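# Move the latched lever into notch 1

## Task

Release the lever's latch by pressing the red bar next to its handle, swing the lever to the notch labelled 1 on the little number plates, and let the latch drop all the way into that notch. It only counts if the lever stays there once the robot lets go and is no longer touching it.

## Robot and tools

Robot: one Franka FR3 arm with seven revolute joints and a Robotiq 2F-140 two-finger gripper. Everything is commanded at joint level; there is no Cartesian command.

Frame: positions in results use the scene frame. Its origin is on the table top directly under the arm's base, +z is up, and +y points left for someone looking along +x. The base may sit slightly tilted on the table. end_effector_position (metres) is the point midway between the finger pads when they are shut, and end_effector_quat_wxyz is the hand's orientation. The hand's +z runs along the fingers and the fingers open and close along its y axis. When closed, the fingertips stick out about 33 mm beyond that point; fully open, about 9 mm. Reported hand positions get less accurate at long reach.

execute_actions: argument actions is a list holding at most one item. An empty list just reports the current state. A move item is {"rows": [...], "steps": n}, with n from 1 to 15 (15 if left out), each step lasting 1/30 s. rows holds 1 to 15 rows; row k is used on step k, and if there are fewer rows than steps the last one repeats. A wait item is {"steps": n} with no rows, n up to 300; it counts from the previous result and includes your reply time. Optional pictures (true/false) controls whether camera images come back. A rejected call moves nothing.

Each row is one flat list of 10 numbers for the single arm, in this order: fr3_joint1 (waist), joint2 (shoulder), joint3 (upper arm roll), joint4 (elbow), joint5 (forearm roll), joint6 (wrist pitch), joint7 (wrist roll), then gripper position, gripper force_limit, gripper speed. The first seven are absolute target angles in radians, in the same convention as the Joint positions line, not changes from the current angle. Stated ranges: waist -2.744..2.744, shoulder -1.784..1.784, upper arm roll -2.901..2.901, elbow -3.042..-0.152, forearm roll -2.807..2.807, wrist pitch 0.544..4.517, wrist roll -3.016..3.016. A target more than 0.018 rad beyond a range end, and farther out than the joint currently is, gets the call refused. True ends can differ from these by up to 0.018 rad. Targets past a true end are clipped to it, and the result then notes "joint sent to its limit". That note may belong to an earlier action still running. Its absence does not prove more travel is available.

The last three numbers are scaled to [-1, 1]. position: +1 fully open (140 mm), about -0.8 pads touching, -1 closes until blocked. force_limit: roughly 14 N at -1, 60 N at 0, 107 N at +1 on parts up to 40 mm wide. speed: about 30 mm/s at -1, 140 at 0, 250 at +1.

Motion limits: each step, the target fed to a joint stays within a set distance of its measured angle: 0.248 rad for joints 1 to 4, 0.677 for joint5, 0.715 for joint6, 1.54 for joint7. If the targets would put the hand over 70 mm from where it is measured, all are pulled back toward the measured angles. So large moves take several calls. Between calls the arm keeps heading to the last row sent until it nearly stops moving or a step is HELD; after that only a fresh action pushes it further.

Result lines: Joint positions (rad) and Joint velocities (rad/s) in column order; Joint torques (total drive output, nonzero even in free air, with offset and noise); External joint torques (estimated push-back from outside forces, including friction and held weight; may say "no reading"); end_effector_position and quat; gripper object_status and position_measured. object_status: 0 moving, 1 blocked while opening, 2 blocked while closing (a real grip), 3 reached target or pads met. position_measured is in counts, 3 fully open to 230 pads together, not linear in mm. Stopped fingers stay put until position changes by at least 0.01 or the object gives way. To squeeze harder during status 2, raise force_limit and switch position between -1 and -0.98. Closing also pushes the fingertips about 24 mm farther from the arm, so keep clearance above surfaces. "joint command not followed" means the clearance check altered or blocked targets (mounting blocks and posts count as the arm). HELD marks steps whose row was not fully sent.

Faults to avoid: a TORQUE FAULT if contact torque hits a joint's load limit (waist 35, shoulder 35, upper arm roll 32, elbow 30, forearm roll 12, wrist pitch 12, wrist roll 12 N m), and a FORCE FAULT if any outside force on the arm, gripper or held item reaches 40 N. Either stops the arm for 10 s and drops the rest of the call. MOTOR HOT warns of heating under sustained load; an OVER-TEMPERATURE FAULT brakes the arm until it cools. Do not slam, drop, or shove hard; press the red bar and move the lever gently, then release so the latch seats by itself.

Cameras: cam_head_left, cam_head_right, cam_high, cam_low (504x504) and cam_wrist (616x616 fisheye on the hand). zoom_image takes camera (one of those names) and region [x0, y0, x1, y1] in that image's pixels, origin top-left, no bigger than 504 by 504, and returns a sharper close-up of the latest picture.

read_manual (section "licences") only returns licence text. finished_scene with scene set to the current scene's number ends and grades it, irreversibly; the lever must already sit latched in notch 1 without the robot holding it.

Each tool is called after "Request:" in YAML: its name, and indented under it one key for each argument.

## Session

Request:
execute_actions:
  actions: []

Scene clock: 0.00 s of 5200.00 s.
end_effector_position=(+0.1484, -0.1345, +0.2861) position_measured=3 object_status=3 end_effector_quat_wxyz=(-0.031, +0.860, -0.472, -0.194)
Joint positions: [-0.688 -0.693 -0.028 -2.716 -0.033  1.624 -1.246]
Joint velocities: [-0.    -0.002 -0.001 -0.001  0.001  0.    -0.   ]
Joint torques (N m, as the joint torque sensors report them, + toward a larger angle): no reading
External joint torques (N m, as the arm's controller estimates them; a push from outside toward a larger angle lowers the number): no reading
camera_calibration (this result's frames):
cam_wrist: T_world_to_cam=[[-0.778986, -0.6175, 0.108966, 0.00062009], [-0.381775, 0.604926, 0.698793, -0.0450398], [-0.497422, 0.50275, -0.706975, 0.53231], [0, 0, 0, 1]] pos_world=[0.248071, -0.23999, 0.407736]

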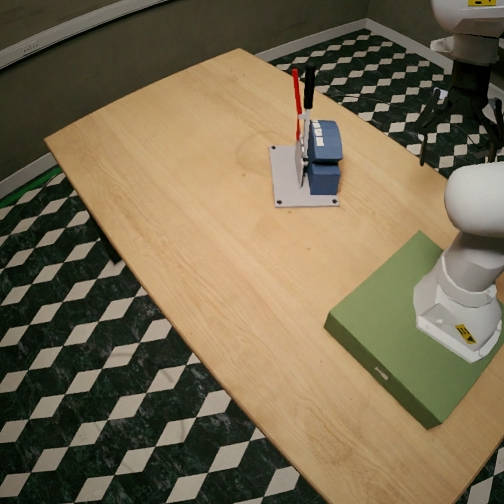

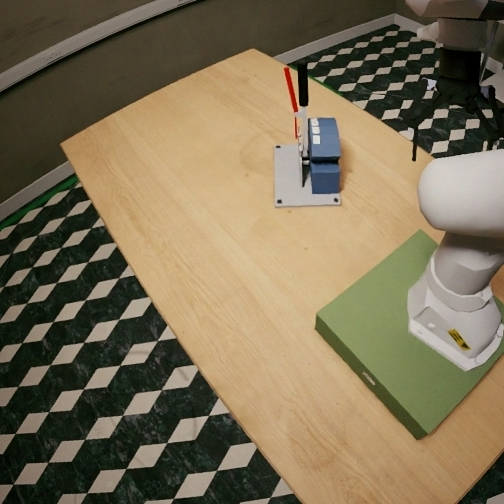

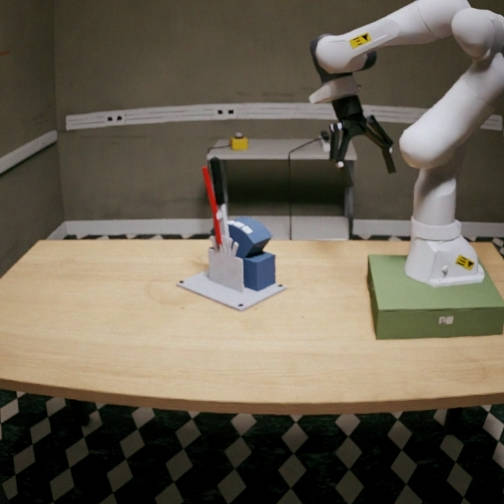

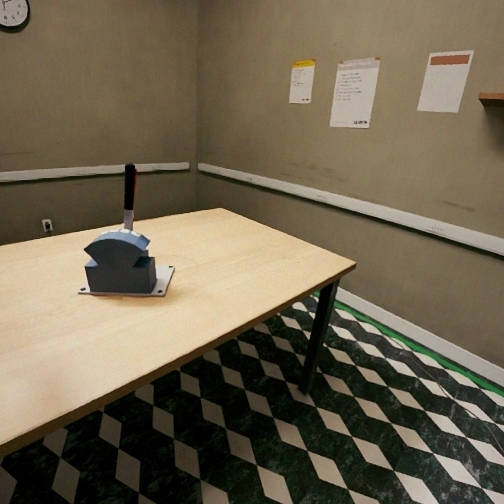

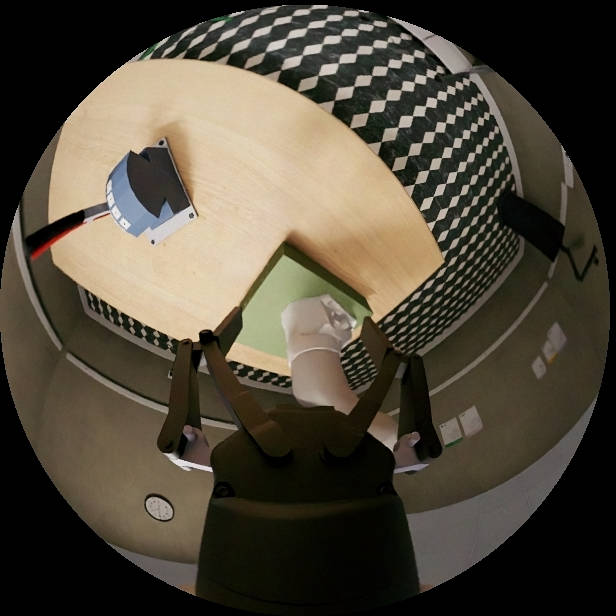

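Request:
zoom_image:
  camera: "cam_high"
  region: [160, 140, 310, 320]

Request:
zoom_image:
  camera: "cam_low"
  region: [60, 150, 200, 310]

Request:
zoom_image:
  camera: "cam_head_left"
  region: [250, 50, 370, 220]

Request:
zoom_image:
  camera: "cam_wrist"
  region: [20, 120, 220, 270]

Region (160, 140, 310, 320) of cam_high's 504x504 image, scaled by 2.800, with more detail than that image has.

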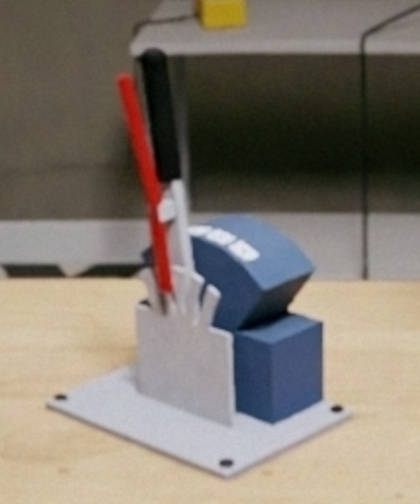

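Region (60, 150, 200, 310) of cam_low's 504x504 image, scaled by 3.150, with more detail than that image has; it fills the left 441 columns of this view, and the rest is white.

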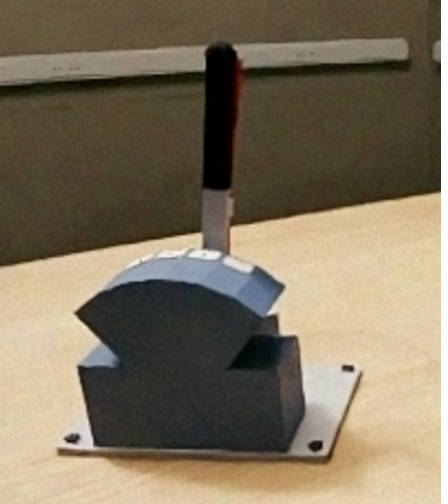

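Region (250, 50, 370, 220) of cam_head_left's 504x504 image, scaled by 2.965, with more detail than that image has; it fills the left 356 columns of this view, and the rest is white.

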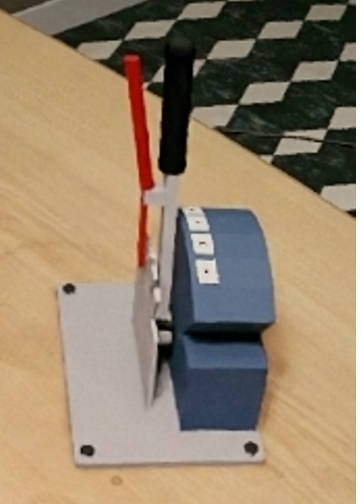

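Region (20, 120, 220, 270) of cam_wrist's 616x616 image, scaled by 2.520, with more detail than that image has; it fills the top 378 rows of this view, and the rest is white.

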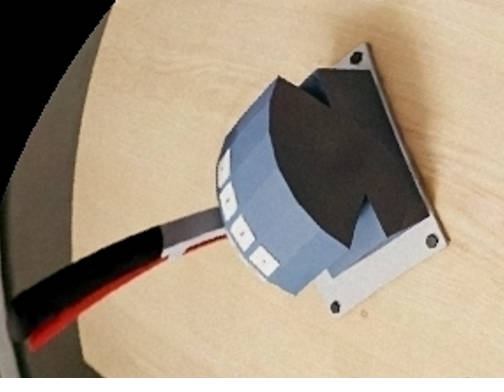

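Request:
execute_actions:
  actions:
    - {"rows": [[-0.051, -0.5565, 0.0, -2.6106, 0.0, 2.054, -0.970, 1, -0.5, 0]], "steps": 15}
  pictures: false

Request:
execute_actions:
  actions:
    - {"steps": 10}
  pictures: false

Request:
execute_actions:
  actions:
    - {"rows": [[-0.051, 0.041, 0.0, -2.8186, 0.0, 2.8595, -0.970, 1, -0.5, 0]], "steps": 15}
  pictures: false

Request:
execute_actions:
  actions:
    - {"steps": 22}

Scene clock: 45.30 s of 5200.00 s.
end_effector_position=(+0.3431, -0.0269, +0.2951) position_measured=3 object_status=3 end_effector_quat_wxyz=(+0.009, +0.960, -0.280, -0.033)
Joint positions: [-0.093 -0.561  0.003 -2.614 -0.005  1.981 -1.074]
Joint velocities: [0.663 0.048 0.086 0.037 0.037 0.435 0.33 ]
Joint torques (N m, as the joint torque sensors report them, + toward a larger angle): [ -7.2  -11.61  -6.34  22.6    0.93   2.81   0.18]
External joint torques (N m, as the arm's controller estimates them; a push from outside toward a larger angle lowers the number): [ 0.22  0.88  1.38 -0.61  0.54  0.74  0.14]
Steps of this call (steps 1 to 90: nothing new was sent; then 41.80 s passed at rest; steps 91 to 105: all 15 steps of this action). Readings (joint positions | what the end effector reports):
91: [-0.668 -0.683 -0.031 -2.708 -0.032 1.648 -1.236] | position_measured=3 object_status=3
92: [-0.637 -0.666 -0.028 -2.695 -0.030 1.677 -1.225] | position_measured=3 object_status=3
94: [-0.568 -0.637 -0.023 -2.672 -0.025 1.735 -1.203] | position_measured=3 object_status=3
98: [-0.404 -0.594 -0.015 -2.639 -0.017 1.839 -1.157] | position_measured=3 object_status=3
105: the state above

Scene clock: 45.63 s of 5200.00 s.
end_effector_position=(+0.3641, -0.0132, +0.2997) position_measured=3 object_status=3 end_effector_quat_wxyz=(+0.002, +0.956, -0.294, -0.003)
Joint positions: [-0.053 -0.558  0.002 -2.612 -0.002  2.042 -1.007]
Joint velocities: [ 0.003  0.    -0.005  0.001  0.001  0.057  0.112]
Joint torques (N m, as the joint torque sensors report them, + toward a larger angle): [  0.55 -10.78  -0.28  23.53   1.32   3.08   0.24]
External joint torques (N m, as the arm's controller estimates them; a push from outside toward a larger angle lowers the number): [ 0.56  1.39  0.24 -0.42  0.57  0.59  0.24]
Steps of this call (steps 1 to 10: the robot went on to your last target). Readings (joint positions | what the end effector reports):
1: [-0.076 -0.560 0.005 -2.613 -0.004 1.994 -1.064] | position_measured=3 object_status=3
2: [-0.066 -0.560 0.005 -2.613 -0.004 2.004 -1.055] | position_measured=3 object_status=3
4: [-0.057 -0.559 0.004 -2.612 -0.003 2.020 -1.039] | position_measured=3 object_status=3
8: [-0.053 -0.559 0.002 -2.612 -0.002 2.037 -1.016] | position_measured=3 object_status=3
10: the state above

Scene clock: 46.13 s of 5200.00 s.
end_effector_position=(+0.3394, -0.0113, +0.0535) position_measured=3 object_status=3 end_effector_quat_wxyz=(+0.011, +0.952, -0.305, -0.040)
Joint positions: [-0.053  0.039  0.001 -2.824 -0.002  2.776 -0.983]
Joint velocities: [0.    0.043 0.001 0.025 0.    0.477 0.03 ]
Joint torques (N m, as the joint torque sensors report them, + toward a larger angle): [  0.73 -23.43  -0.12  14.9    0.71   3.18   0.18]
External joint torques (N m, as the arm's controller estimates them; a push from outside toward a larger angle lowers the number): [ 0.67  1.71 -0.22 -0.26  0.49  0.67  0.18]
Steps of this call (steps 1 to 15: all 15 steps of this action). Readings (joint positions | what the end effector reports):
1: [-0.053 -0.544 0.002 -2.626 -0.002 2.100 -1.006] | position_measured=3 object_status=3
2: [-0.053 -0.512 0.002 -2.650 -0.002 2.165 -1.004] | position_measured=3 object_status=3
4: [-0.053 -0.426 0.002 -2.703 -0.002 2.302 -1.001] | position_measured=3 object_status=3
8: [-0.053 -0.182 0.002 -2.778 -0.002 2.556 -0.993] | position_measured=3 object_status=3
15: the state above

Scene clock: 46.87 s of 5200.00 s.
end_effector_position=(+0.3678, -0.0122, +0.0604) position_measured=3 object_status=3 end_effector_quat_wxyz=(-0.001, +0.951, -0.309, -0.000)
Joint positions: [-0.053  0.04   0.001 -2.82  -0.002  2.856 -0.974]
Joint velocities: [ 0.    -0.     0.002  0.001  0.     0.006  0.002]
Joint torques (N m, as the joint torque sensors report them, + toward a larger angle): [  0.65 -21.8   -0.15  14.36   0.71   3.08   0.13]
External joint torques (N m, as the arm's controller estimates them; a push from outside toward a larger angle lowers the number): [ 0.55  1.36 -0.29  0.2   0.48  0.55  0.13]
Steps of this call (steps 1 to 22: the robot went on to your last target). Readings (joint positions | what the end effector reports):
1: [-0.053 0.040 0.001 -2.823 -0.002 2.791 -0.982] | position_measured=3 object_status=3
2: [-0.053 0.040 0.001 -2.822 -0.002 2.803 -0.981] | position_measured=3 object_status=3
4: [-0.053 0.040 0.001 -2.820 -0.002 2.821 -0.979] | position_measured=3 object_status=3
8: [-0.053 0.040 0.001 -2.820 -0.002 2.841 -0.977] | position_measured=3 object_status=3
22: the state above
camera_calibration (this result's frames):
cam_wrist: T_world_to_cam=[[-0.520775, -0.853656, 0.00802344, 0.179793], [-0.7861, 0.483185, 0.385461, 0.288588], [-0.332928, 0.194431, -0.922689, 0.36917], [0, 0, 0, 1]] pos_world=[0.443398, -0.057738, 0.227947]

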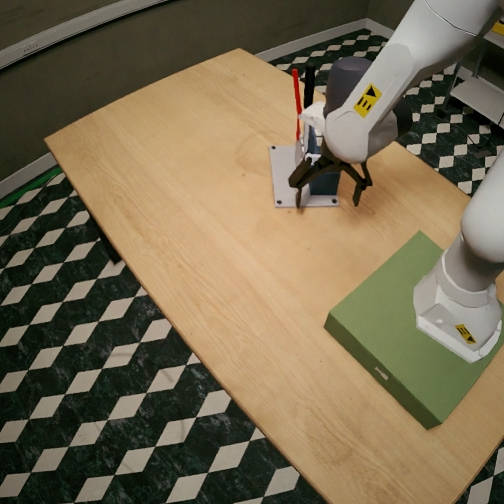

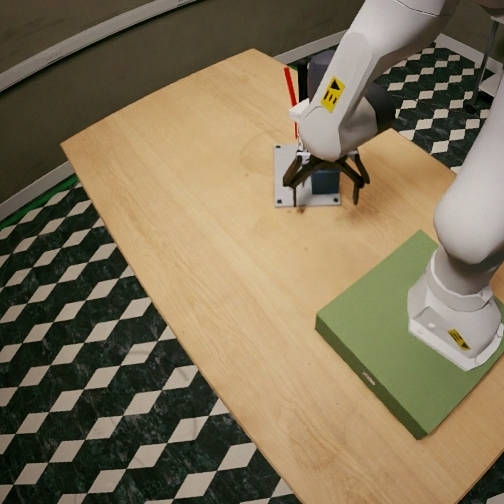

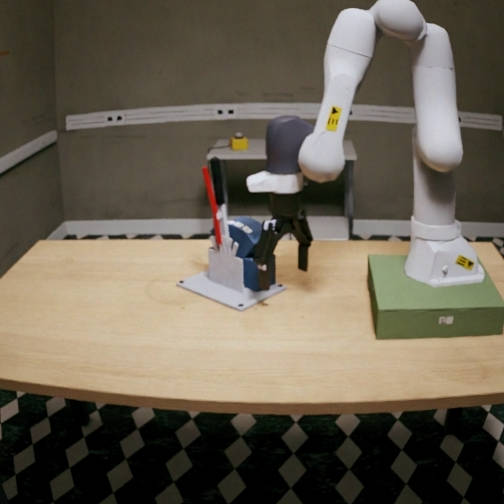

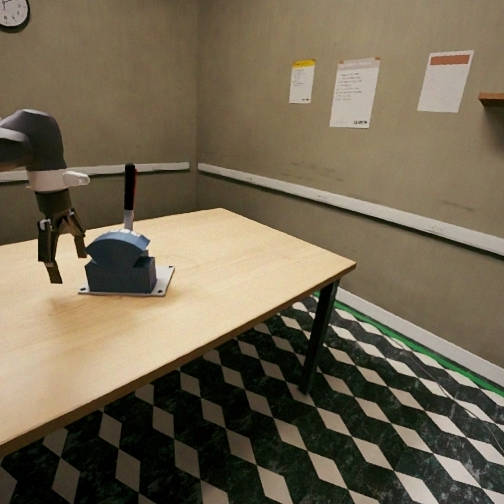

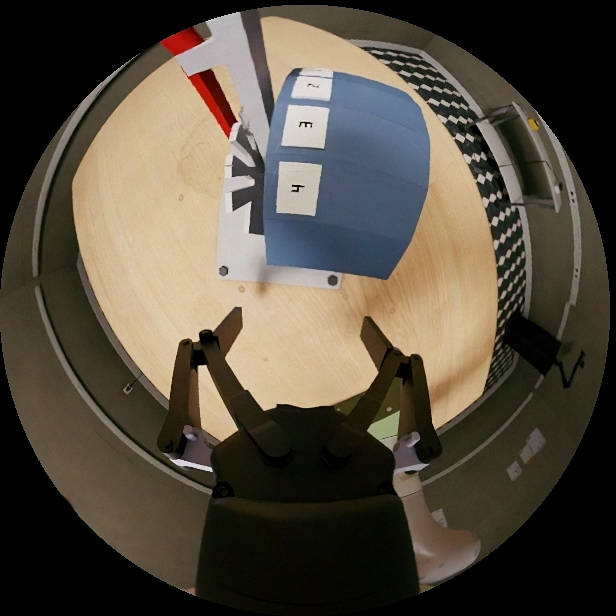

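Request:
execute_actions:
  actions: []

Scene clock: 66.60 s of 5200.00 s.
end_effector_position=(+0.3681, -0.0122, +0.0605) position_measured=3 object_status=3 end_effector_quat_wxyz=(-0.001, +0.951, -0.309, +0.000)
Joint positions: [-0.053  0.04   0.001 -2.82  -0.002  2.857 -0.974]
Joint velocities: [ 0.001 -0.    -0.    -0.    -0.     0.    -0.   ]
Joint torques (N m, as the joint torque sensors report them, + toward a larger angle): [  0.61 -21.57  -0.1   14.42   0.69   3.08   0.13]
External joint torques (N m, as the arm's controller estimates them; a push from outside toward a larger angle lowers the number): [ 0.6   1.59 -0.14  0.29  0.45  0.55  0.13]
Steps of this call (steps 1 to 15: the robot went on to your last target; steps 16 to 90: nothing new was sent; then 16.73 s passed at rest). Readings (joint positions | what the end effector reports):
1: [-0.053 0.040 0.001 -2.820 -0.002 2.856 -0.974] | position_measured=3 object_status=3
2: [-0.053 0.040 0.001 -2.820 -0.002 2.856 -0.974] | position_measured=3 object_status=3
4: [-0.053 0.040 0.001 -2.820 -0.002 2.856 -0.974] | position_measured=3 object_status=3
8: [-0.053 0.040 0.001 -2.820 -0.002 2.856 -0.974] | position_measured=3 object_status=3
90: the state above
The arm was judged still, so your last target was given up. Only a new action makes it travel on or press farther. Fingers that are still opening or closing keep moving.
camera_calibration (this result's frames):
cam_wrist: T_world_to_cam=[[-0.521485, -0.853228, 0.00750355, 0.180267], [-0.786107, 0.483844, 0.384617, 0.288881], [-0.331797, 0.194674, -0.923046, 0.36898], [0, 0, 0, 1]] pos_world=[0.443524, -0.057795, 0.228124]

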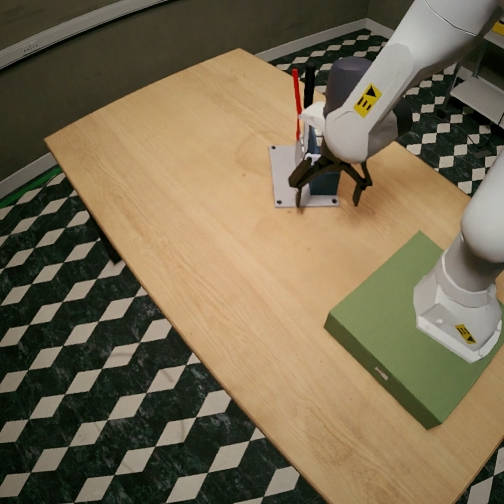

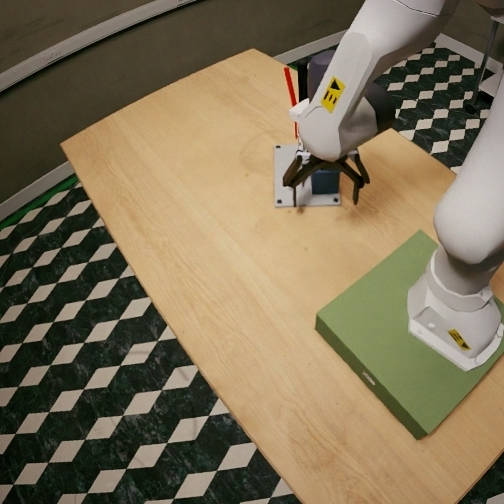

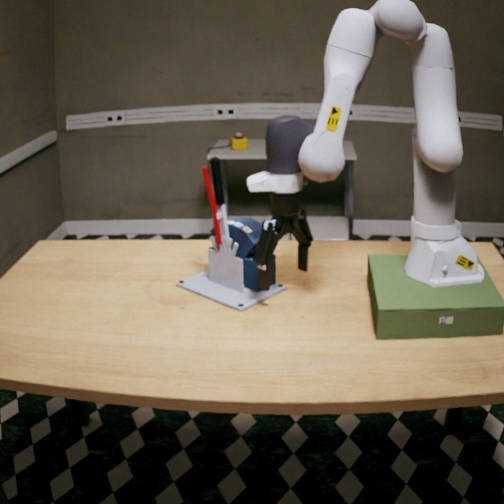

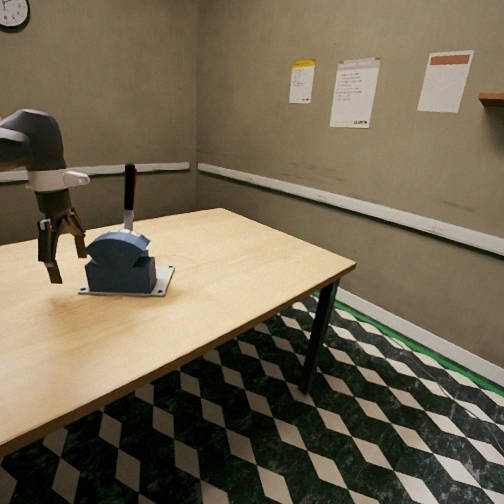

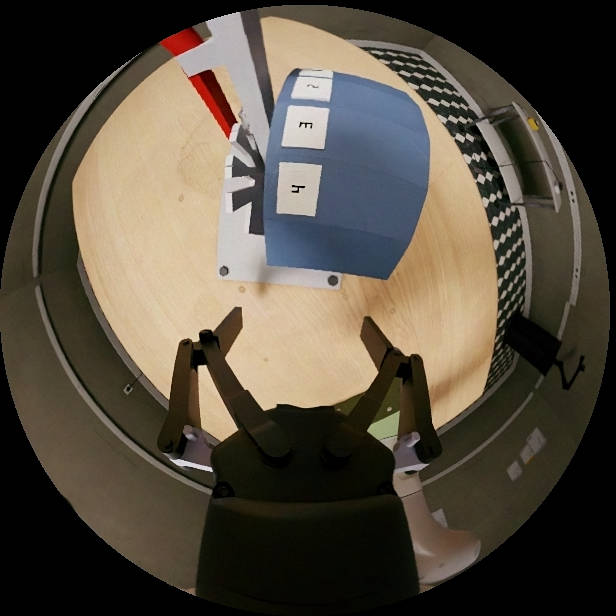

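Request:
execute_actions:
  actions:
    - {"rows": [[-0.0525,0.0138,0,-2.8179,0,2.8289,-0.973,1,0,0],[-0.0525,-0.0125,0,-2.8158,0,2.8007,-0.973,1,0,0],[-0.0525,-0.0387,0,-2.8137,0,2.7726,-0.973,1,0,0],[-0.0525,-0.0650,0,-2.8117,0,2.7445,-0.973,1,0,0],[-0.0525,-0.0912,0,-2.8096,0,2.7163,-0.973,1,0,0],[-0.0525,-0.1175,0,-2.8075,0,2.6882,-0.973,1,0,0],[-0.0525,-0.1437,0,-2.8054,0,2.6601,-0.973,1,0,0],[-0.0525,-0.1700,0,-2.8033,0,2.6319,-0.973,1,0,0],[-0.0525,-0.1962,0,-2.8012,0,2.6038,-0.973,1,0,0],[-0.0525,-0.2225,0,-2.7991,0,2.5757,-0.973,1,0,0],[-0.0525,-0.2487,0,-2.7970,0,2.5475,-0.973,1,0,0],[-0.0525,-0.2750,0,-2.7950,0,2.5194,-0.973,1,0,0],[-0.0525,-0.3012,0,-2.7929,0,2.4913,-0.973,1,0,0],[-0.0525,-0.3275,0,-2.7908,0,2.4631,-0.973,1,0,0],[-0.0525,-0.3537,0,-2.7887,0,2.4350,-0.973,1,0,0]], "steps": 15}
  pictures: false

Request:
execute_actions:
  actions:
    - {"rows": [[-0.052,-0.3672,0,-2.7768,0,2.4096,-0.972,1,0,0],[-0.052,-0.3807,0,-2.7650,0,2.3842,-0.972,1,0,0],[-0.052,-0.3943,0,-2.7531,0,2.3588,-0.972,1,0,0],[-0.052,-0.4078,0,-2.7412,0,2.3334,-0.972,1,0,0],[-0.052,-0.4213,0,-2.7293,0,2.3080,-0.972,1,0,0],[-0.052,-0.4348,0,-2.7175,0,2.2826,-0.972,1,0,0],[-0.052,-0.4483,0,-2.7056,0,2.2572,-0.972,1,0,0],[-0.052,-0.4619,0,-2.6937,0,2.2318,-0.972,1,0,0],[-0.052,-0.4754,0,-2.6818,0,2.2064,-0.972,1,0,0],[-0.052,-0.4889,0,-2.6700,0,2.1810,-0.972,1,0,0],[-0.052,-0.5024,0,-2.6581,0,2.1556,-0.972,1,0,0],[-0.052,-0.5159,0,-2.6462,0,2.1302,-0.972,1,0,0],[-0.052,-0.5295,0,-2.6343,0,2.1048,-0.972,1,0,0],[-0.052,-0.5430,0,-2.6225,0,2.0794,-0.972,1,0,0],[-0.051,-0.5565,0,-2.6106,0,2.054,-0.970,1,0,0]], "steps": 15}
  pictures: false

Scene clock: 124.33 s of 5200.00 s.
end_effector_position=(+0.3911, -0.0135, +0.1697) position_measured=3 object_status=3 end_effector_quat_wxyz=(-0.010, +0.950, -0.309, +0.033)
Joint positions: [-0.053 -0.297  0.001 -2.794 -0.002  2.562 -0.973]
Joint velocities: [ 0.001 -0.765 -0.001  0.064 -0.001 -0.743 -0.002]
Joint torques (N m, as the joint torque sensors report them, + toward a larger angle): [ -0.52 -13.84  -0.22  18.94   0.97   2.13   0.  ]
External joint torques (N m, as the arm's controller estimates them; a push from outside toward a larger angle lowers the number): [-0.54 -0.95  0.04 -0.32  0.46 -0.52  0.  ]
Steps of this call (steps 1 to 90: nothing new was sent; then 54.23 s passed at rest; steps 91 to 105: all 15 steps of this action). Readings (joint positions | what the end effector reports):
91: [-0.053 0.036 0.001 -2.820 -0.002 2.852 -0.973] | position_measured=3 object_status=3
92: [-0.053 0.025 0.001 -2.820 -0.002 2.843 -0.973] | position_measured=3 object_status=3
94: [-0.053 -0.013 0.001 -2.819 -0.002 2.815 -0.973] | position_measured=3 object_status=3
98: [-0.053 -0.113 0.001 -2.809 -0.002 2.737 -0.973] | position_measured=3 object_status=3
105: the state above

Scene clock: 124.83 s of 5200.00 s.
end_effector_position=(+0.3917, -0.0140, +0.2886) position_measured=3 object_status=3 end_effector_quat_wxyz=(-0.009, +0.950, -0.310, +0.033)
Joint positions: [-0.053 -0.526  0.001 -2.637 -0.002  2.175 -0.973]
Joint velocities: [ 0.001 -0.4    0.001  0.343 -0.    -0.706  0.002]
Joint torques (N m, as the joint torque sensors report them, + toward a larger angle): [  0.46 -11.34  -0.42  22.49   1.12   1.98   0.17]
External joint torques (N m, as the arm's controller estimates them; a push from outside toward a larger angle lowers the number): [ 0.32 -0.6  -0.04  0.57  0.4  -0.57  0.16]
Steps of this call (steps 1 to 15: all 15 steps of this action). Readings (joint positions | what the end effector reports):
1: [-0.053 -0.321 0.001 -2.789 -0.002 2.535 -0.973] | position_measured=3 object_status=3
2: [-0.053 -0.341 0.001 -2.782 -0.002 2.509 -0.973] | position_measured=3 object_status=3
4: [-0.053 -0.374 0.001 -2.763 -0.002 2.457 -0.973] | position_measured=3 object_status=3
8: [-0.053 -0.431 0.001 -2.719 -0.002 2.354 -0.973] | position_measured=3 object_status=3
15: the state above

Request:
execute_actions:
  actions:
    - {"rows": [[-0.0566,-0.5352,0,-2.5797,0.002,2.0403,-0.9758,1,0,0],[-0.0621,-0.5139,0,-2.5488,0.004,2.0266,-0.9816,1,0,0],[-0.0677,-0.4926,0,-2.5179,0.006,2.0129,-0.9874,1,0,0],[-0.0732,-0.4713,0,-2.4871,0.008,1.9992,-0.9932,1,0,0],[-0.0788,-0.4500,0,-2.4562,0.010,1.9855,-0.9990,1,0,0],[-0.0843,-0.4287,0,-2.4253,0.011,1.9718,-1.0048,1,0,0],[-0.0899,-0.4074,0,-2.3944,0.013,1.9581,-1.0106,1,0,0],[-0.0955,-0.3861,0,-2.3635,0.015,1.9444,-1.0164,1,0,0],[-0.1010,-0.3648,0,-2.3326,0.017,1.9307,-1.0222,1,0,0],[-0.1066,-0.3435,0,-2.3017,0.019,1.9170,-1.0280,1,0,0],[-0.1121,-0.3222,0,-2.2708,0.021,1.9033,-1.0338,1,0,0],[-0.1177,-0.3009,0,-2.2400,0.023,1.8896,-1.0396,1,0,0],[-0.1232,-0.2796,0,-2.2091,0.025,1.8759,-1.0454,1,0,0],[-0.1288,-0.2583,0,-2.1782,0.027,1.8622,-1.0512,1,0,0],[-0.1344,-0.2370,0,-2.1473,0.029,1.8485,-1.0570,1,0,0]], "steps": 15}
  pictures: false

Request:
execute_actions:
  actions:
    - {"rows": [[-0.1399,-0.2157,0,-2.1164,0.030,1.8348,-1.0628,1,0,0],[-0.1455,-0.1944,0,-2.0855,0.032,1.8211,-1.0686,1,0,0],[-0.1510,-0.1732,0,-2.0546,0.034,1.8074,-1.0744,1,0,0],[-0.1566,-0.1519,0,-2.0237,0.036,1.7937,-1.0802,1,0,0],[-0.1621,-0.1306,0,-1.9929,0.038,1.7800,-1.0860,1,0,0],[-0.1677,-0.1093,0,-1.9620,0.040,1.7663,-1.0918,1,0,0],[-0.1733,-0.0880,0,-1.9311,0.042,1.7526,-1.0976,1,0,0],[-0.1788,-0.0667,0,-1.9002,0.044,1.7389,-1.1034,1,0,0],[-0.1844,-0.0454,0,-1.8693,0.046,1.7252,-1.1092,1,0,0],[-0.1899,-0.0241,0,-1.8384,0.048,1.7115,-1.1150,1,0,0],[-0.1955,-0.0028,0,-1.8075,0.049,1.6978,-1.1208,1,0,0],[-0.2010,0.0185,0,-1.7767,0.051,1.6841,-1.1266,1,0,0],[-0.2066,0.0398,0,-1.7458,0.053,1.6704,-1.1324,1,0,0],[-0.2121,0.0611,0,-1.7149,0.055,1.6567,-1.1382,1,0,0],[-0.2177,0.0824,0,-1.6840,0.057,1.6430,-1.1440,1,0,0]], "steps": 15}
  pictures: false

Request:
execute_actions:
  actions:
    - {"steps": 30}

Scene clock: 155.90 s of 5200.00 s.
end_effector_position=(+0.4588, -0.0418, +0.3622) position_measured=3 object_status=3 end_effector_quat_wxyz=(-0.009, +0.945, -0.327, -0.009)
Joint positions: [-0.121 -0.284  0.001 -2.213  0.021  1.912 -1.014]
Joint velocities: [-0.162  0.61  -0.002  0.873  0.056 -0.331 -0.13 ]
Joint torques (N m, as the joint torque sensors report them, + toward a larger angle): [ -0.73 -23.07  -0.25  20.07   1.26   1.19  -0.22]
External joint torques (N m, as the arm's controller estimates them; a push from outside toward a larger angle lowers the number): [-1.48  1.55 -0.12 -0.16  0.54 -0.45 -0.22]
Steps of this call (steps 1 to 30: the robot went on to your last target; steps 31 to 100: nothing new was sent; then 27.23 s passed at rest; steps 101 to 115: all 15 steps of this action). Readings (joint positions | what the end effector reports):
101: [-0.053 -0.552 0.001 -2.604 -0.002 2.054 -0.973] | position_measured=3 object_status=3
102: [-0.055 -0.541 0.001 -2.589 -0.001 2.049 -0.974] | position_measured=3 object_status=3
104: [-0.062 -0.510 0.001 -2.544 0.001 2.035 -0.976] | position_measured=3 object_status=3
108: [-0.082 -0.432 0.001 -2.428 0.007 1.997 -0.986] | position_measured=3 object_status=3
115: the state above

Scene clock: 156.40 s of 5200.00 s.
end_effector_position=(+0.5422, -0.0873, +0.4012) position_measured=3 object_status=3 end_effector_quat_wxyz=(-0.020, +0.943, -0.329, -0.039)
Joint positions: [-0.204  0.036  0.001 -1.75   0.049  1.71  -1.092]
Joint velocities: [-0.163  0.603 -0.002  0.858  0.053 -0.35  -0.159]
Joint torques (N m, as the joint torque sensors report them, + toward a larger angle): [ -0.54 -32.91   0.48  20.86   1.36   0.98  -0.34]
External joint torques (N m, as the arm's controller estimates them; a push from outside toward a larger angle lowers the number): [-1.39  2.74  0.37 -0.14  0.51 -0.48 -0.34]
Steps of this call (steps 1 to 15: all 15 steps of this action). Readings (joint positions | what the end effector reports):
1: [-0.126 -0.263 0.001 -2.182 0.022 1.899 -1.019] | position_measured=3 object_status=3
2: [-0.132 -0.241 0.001 -2.151 0.024 1.886 -1.024] | position_measured=3 object_status=3
4: [-0.143 -0.199 0.001 -2.089 0.028 1.859 -1.033] | position_measured=3 object_status=3
8: [-0.165 -0.114 0.001 -1.966 0.035 1.805 -1.054] | position_measured=3 object_status=3
15: the state above

Scene clock: 157.40 s of 5200.00 s.
end_effector_position=(+0.5409, -0.0927, +0.4017) position_measured=3 object_status=3 end_effector_quat_wxyz=(-0.021, +0.947, -0.313, -0.061)
Joint positions: [-0.217  0.081 -0.001 -1.685  0.055  1.646 -1.139]
Joint velocities: [ 0.    -0.    -0.     0.001  0.001 -0.002 -0.007]
Joint torques (N m, as the joint torque sensors report them, + toward a larger angle): [ -0.89 -32.61   1.44  23.91   1.48   1.89  -0.24]
External joint torques (N m, as the arm's controller estimates them; a push from outside toward a larger angle lowers the number): [-1.04  2.08  1.21 -0.31  0.52 -0.35 -0.24]
Steps of this call (steps 1 to 30: the robot went on to your last target). Readings (joint positions | what the end effector reports):
1: [-0.209 0.052 0.000 -1.727 0.050 1.699 -1.097] | position_measured=3 object_status=3
2: [-0.212 0.063 -0.000 -1.713 0.051 1.690 -1.102] | position_measured=3 object_status=3
4: [-0.216 0.075 -0.001 -1.698 0.052 1.676 -1.109] | position_measured=3 object_status=3
8: [-0.217 0.081 -0.001 -1.688 0.054 1.660 -1.120] | position_measured=3 object_status=3
30: the state above
The arm was judged still, so your last target was given up. Only a new action makes it travel on or press farther. Fingers that are still opening or closing keep moving.
camera_calibration (this result's frames):
cam_wrist: T_world_to_cam=[[-0.529739, -0.848153, -0.00354642, 0.208488], [-0.735427, 0.457241, 0.500078, 0.256148], [-0.422521, 0.267519, -0.865973, 0.78989], [0, 0, 0, 1]] pos_world=[0.632567, -0.151602, 0.556669]

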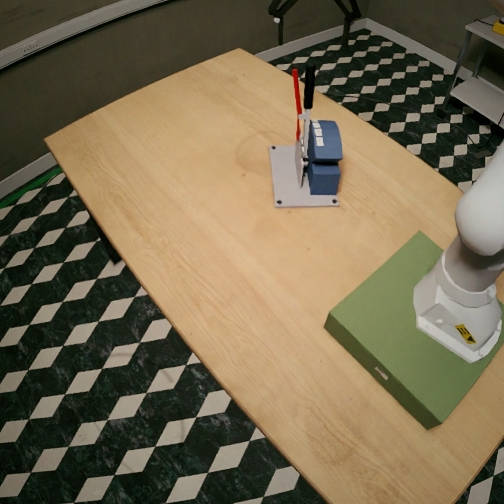

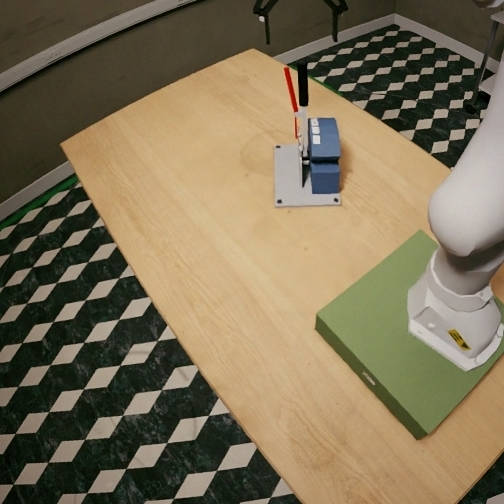

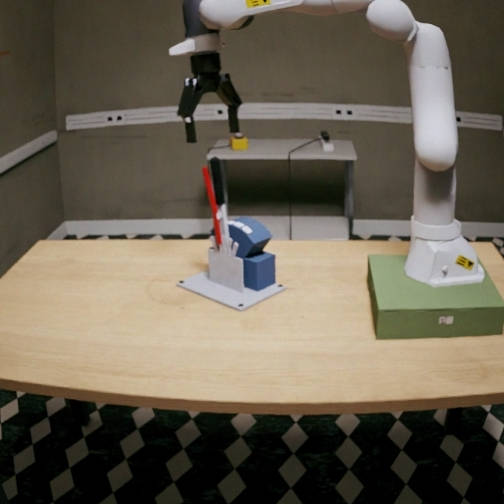

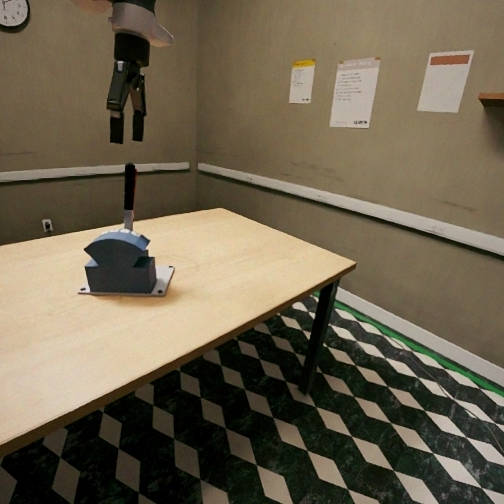

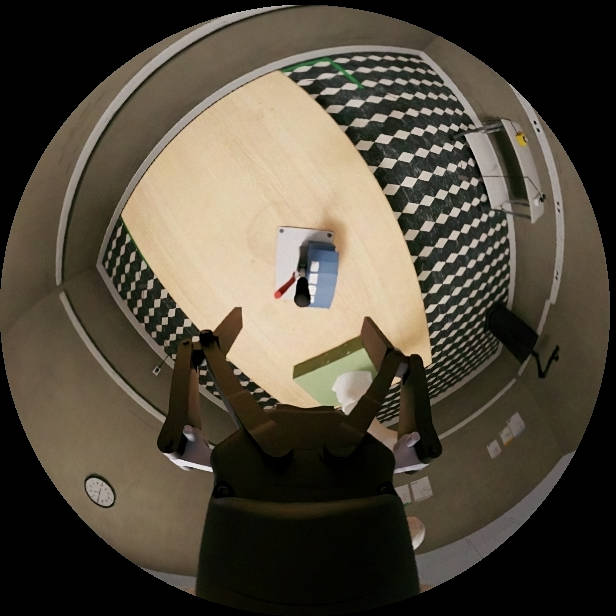

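Request:
zoom_image:
  camera: "cam_wrist"
  region: [230, 210, 380, 340]

Region (230, 210, 380, 340) of cam_wrist's 616x616 image, scaled by 3.360, with more detail than that image has; it fills the top 437 rows of this view, and the rest is white.

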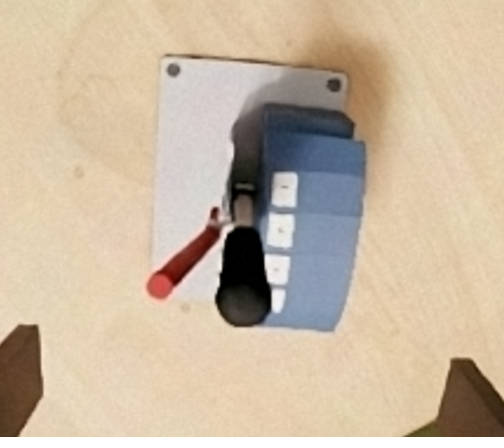

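Request:
execute_actions:
  actions:
    - {"rows": [[-0.2172,0.0827,0,-1.6951,0.058,1.6827,-1.153,1,0,0],[-0.2167,0.0830,0,-1.7062,0.058,1.6941,-1.153,1,0,0],[-0.2162,0.0832,0,-1.7173,0.058,1.7054,-1.153,1,0,0],[-0.2158,0.0835,0,-1.7284,0.059,1.7168,-1.153,1,0,0],[-0.2153,0.0838,0,-1.7395,0.059,1.7281,-1.153,1,0,0],[-0.2148,0.0841,0,-1.7505,0.059,1.7395,-1.153,1,0,0],[-0.2143,0.0843,0,-1.7616,0.060,1.7508,-1.153,1,0,0],[-0.2138,0.0846,0,-1.7727,0.060,1.7622,-1.153,1,0,0],[-0.2133,0.0849,0,-1.7838,0.060,1.7735,-1.153,1,0,0],[-0.2129,0.0852,0,-1.7949,0.061,1.7849,-1.153,1,0,0],[-0.2124,0.0854,0,-1.8060,0.061,1.7962,-1.153,1,0,0],[-0.2119,0.0857,0,-1.8171,0.061,1.8076,-1.153,1,0,0],[-0.2114,0.0860,0,-1.8282,0.062,1.8189,-1.153,1,0,0],[-0.2109,0.0863,0,-1.8393,0.062,1.8303,-1.153,1,0,0],[-0.2104,0.0865,0,-1.8504,0.062,1.8416,-1.153,1,0,0]], "steps": 15}
  pictures: false

Request:
execute_actions:
  actions:
    - {"rows": [[-0.2099,0.0868,0,-1.8614,0.062,1.8530,-1.153,1,0,0],[-0.2095,0.0871,0,-1.8725,0.063,1.8643,-1.153,1,0,0],[-0.2090,0.0874,0,-1.8836,0.063,1.8700,-1.153,1,0,0],[-0.2085,0.0876,0,-1.8947,0.063,1.8700,-1.153,1,0,0],[-0.2080,0.0890,0,-1.9058,0.063,1.8700,-1.153,1,0,0]], "steps": 15}
  pictures: false

Request:
execute_actions:
  actions:
    - {"steps": 15}

Scene clock: 219.70 s of 5200.00 s.
end_effector_position=(+0.5387, -0.0900, +0.3447) position_measured=3 object_status=3 end_effector_quat_wxyz=(-0.023, +0.948, -0.312, -0.062)
Joint positions: [-0.213  0.084 -0.001 -1.826  0.059  1.788 -1.148]
Joint velocities: [ 0.016  0.017 -0.    -0.313  0.006  0.301 -0.004]
Joint torques (N m, as the joint torque sensors report them, + toward a larger angle): [  0.72 -32.71   1.4   23.9    1.46   2.97  -0.24]
External joint torques (N m, as the arm's controller estimates them; a push from outside toward a larger angle lowers the number): [ 0.81  2.64  1.32 -1.63  0.53  0.55 -0.24]
Steps of this call (steps 1 to 90: nothing new was sent; then 58.80 s passed at rest; steps 91 to 105: all 15 steps of this action). Readings (joint positions | what the end effector reports):
91: [-0.217 0.081 -0.001 -1.687 0.055 1.651 -1.141] | position_measured=3 object_status=3
92: [-0.217 0.080 -0.001 -1.691 0.055 1.659 -1.142] | position_measured=3 object_status=3
94: [-0.217 0.080 -0.001 -1.706 0.056 1.675 -1.144] | position_measured=3 object_status=3
98: [-0.216 0.081 -0.001 -1.748 0.057 1.713 -1.146] | position_measured=3 object_status=3
105: the state above

Scene clock: 220.20 s of 5200.00 s.
end_effector_position=(+0.5322, -0.0869, +0.3108) position_measured=3 object_status=3 end_effector_quat_wxyz=(-0.022, +0.948, -0.311, -0.067)
Joint positions: [-0.21   0.09  -0.001 -1.904  0.061  1.862 -1.149]
Joint velocities: [-0.    -0.001 -0.001  0.001 -0.     0.03  -0.001]
Joint torques (N m, as the joint torque sensors report them, + toward a larger angle): [  0.39 -34.32   1.46  22.37   1.35   2.72  -0.2 ]
External joint torques (N m, as the arm's controller estimates them; a push from outside toward a larger angle lowers the number): [ 0.41  0.41  1.39 -1.61  0.49  0.52 -0.19]
Steps of this call (steps 1 to 15: all 15 steps of this action). Readings (joint positions | what the end effector reports):
1: [-0.213 0.085 -0.001 -1.837 0.059 1.799 -1.148] | position_measured=3 object_status=3
2: [-0.212 0.085 -0.001 -1.848 0.059 1.810 -1.148] | position_measured=3 object_status=3
4: [-0.211 0.085 -0.001 -1.870 0.060 1.829 -1.148] | position_measured=3 object_status=3
8: [-0.210 0.090 -0.001 -1.900 0.060 1.849 -1.149] | position_measured=3 object_status=3
15: the state above

Scene clock: 220.70 s of 5200.00 s.
end_effector_position=(+0.5337, -0.0872, +0.3110) position_measured=3 object_status=3 end_effector_quat_wxyz=(-0.022, +0.948, -0.311, -0.065)
Joint positions: [-0.21   0.09  -0.001 -1.905  0.061  1.867 -1.149]
Joint velocities: [ 0.001  0.001 -0.    -0.     0.     0.002  0.   ]
Joint torques (N m, as the joint torque sensors report them, + toward a larger angle): [  0.62 -34.53   1.4   22.1    1.34   2.82  -0.21]
External joint torques (N m, as the arm's controller estimates them; a push from outside toward a larger angle lowers the number): [ 0.51  0.14  1.2  -1.83  0.48  0.61 -0.21]
Steps of this call (steps 1 to 15: the robot went on to your last target). Readings (joint positions | what the end effector reports):
1: [-0.210 0.090 -0.001 -1.904 0.061 1.863 -1.149] | position_measured=3 object_status=3
2: [-0.210 0.090 -0.001 -1.904 0.061 1.864 -1.149] | position_measured=3 object_status=3
4: [-0.210 0.090 -0.001 -1.904 0.061 1.865 -1.149] | position_measured=3 object_status=3
8: [-0.210 0.090 -0.001 -1.905 0.061 1.866 -1.149] | position_measured=3 object_status=3
15: the state above
The arm was judged still, so your last target was given up. Only a new action makes it travel on or press farther. Fingers that are still opening or closing keep moving.
camera_calibration (this result's frames):
cam_wrist: T_world_to_cam=[[-0.526488, -0.850175, -0.0036126, 0.207121], [-0.733492, 0.452073, 0.507562, 0.289868], [-0.429883, 0.269875, -0.861608, 0.709555], [0, 0, 0, 1]] pos_world=[0.626688, -0.146444, 0.464981]

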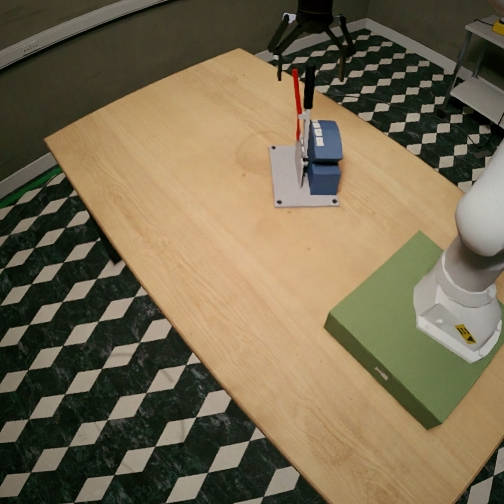

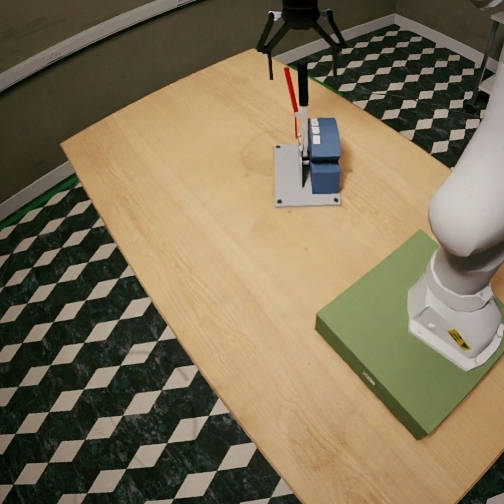

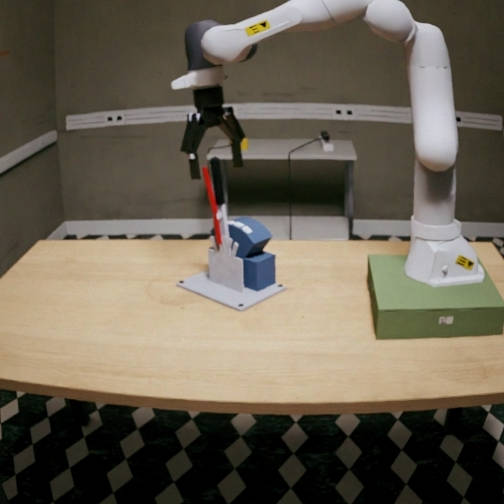

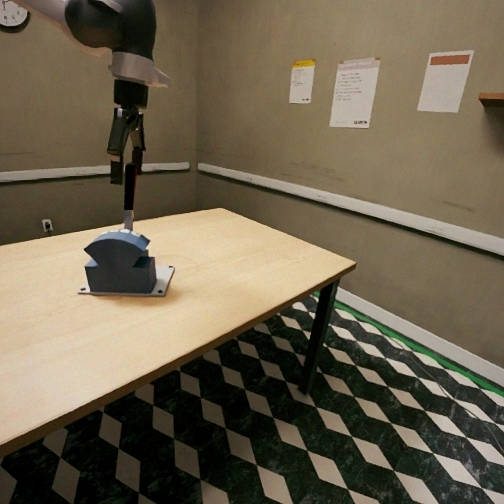

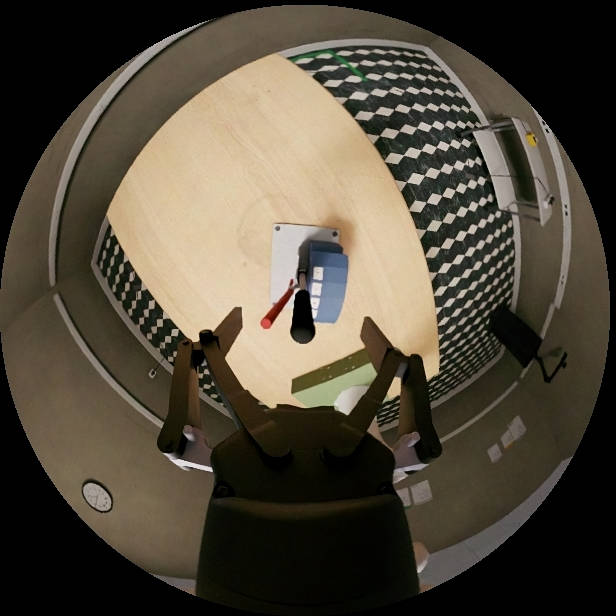

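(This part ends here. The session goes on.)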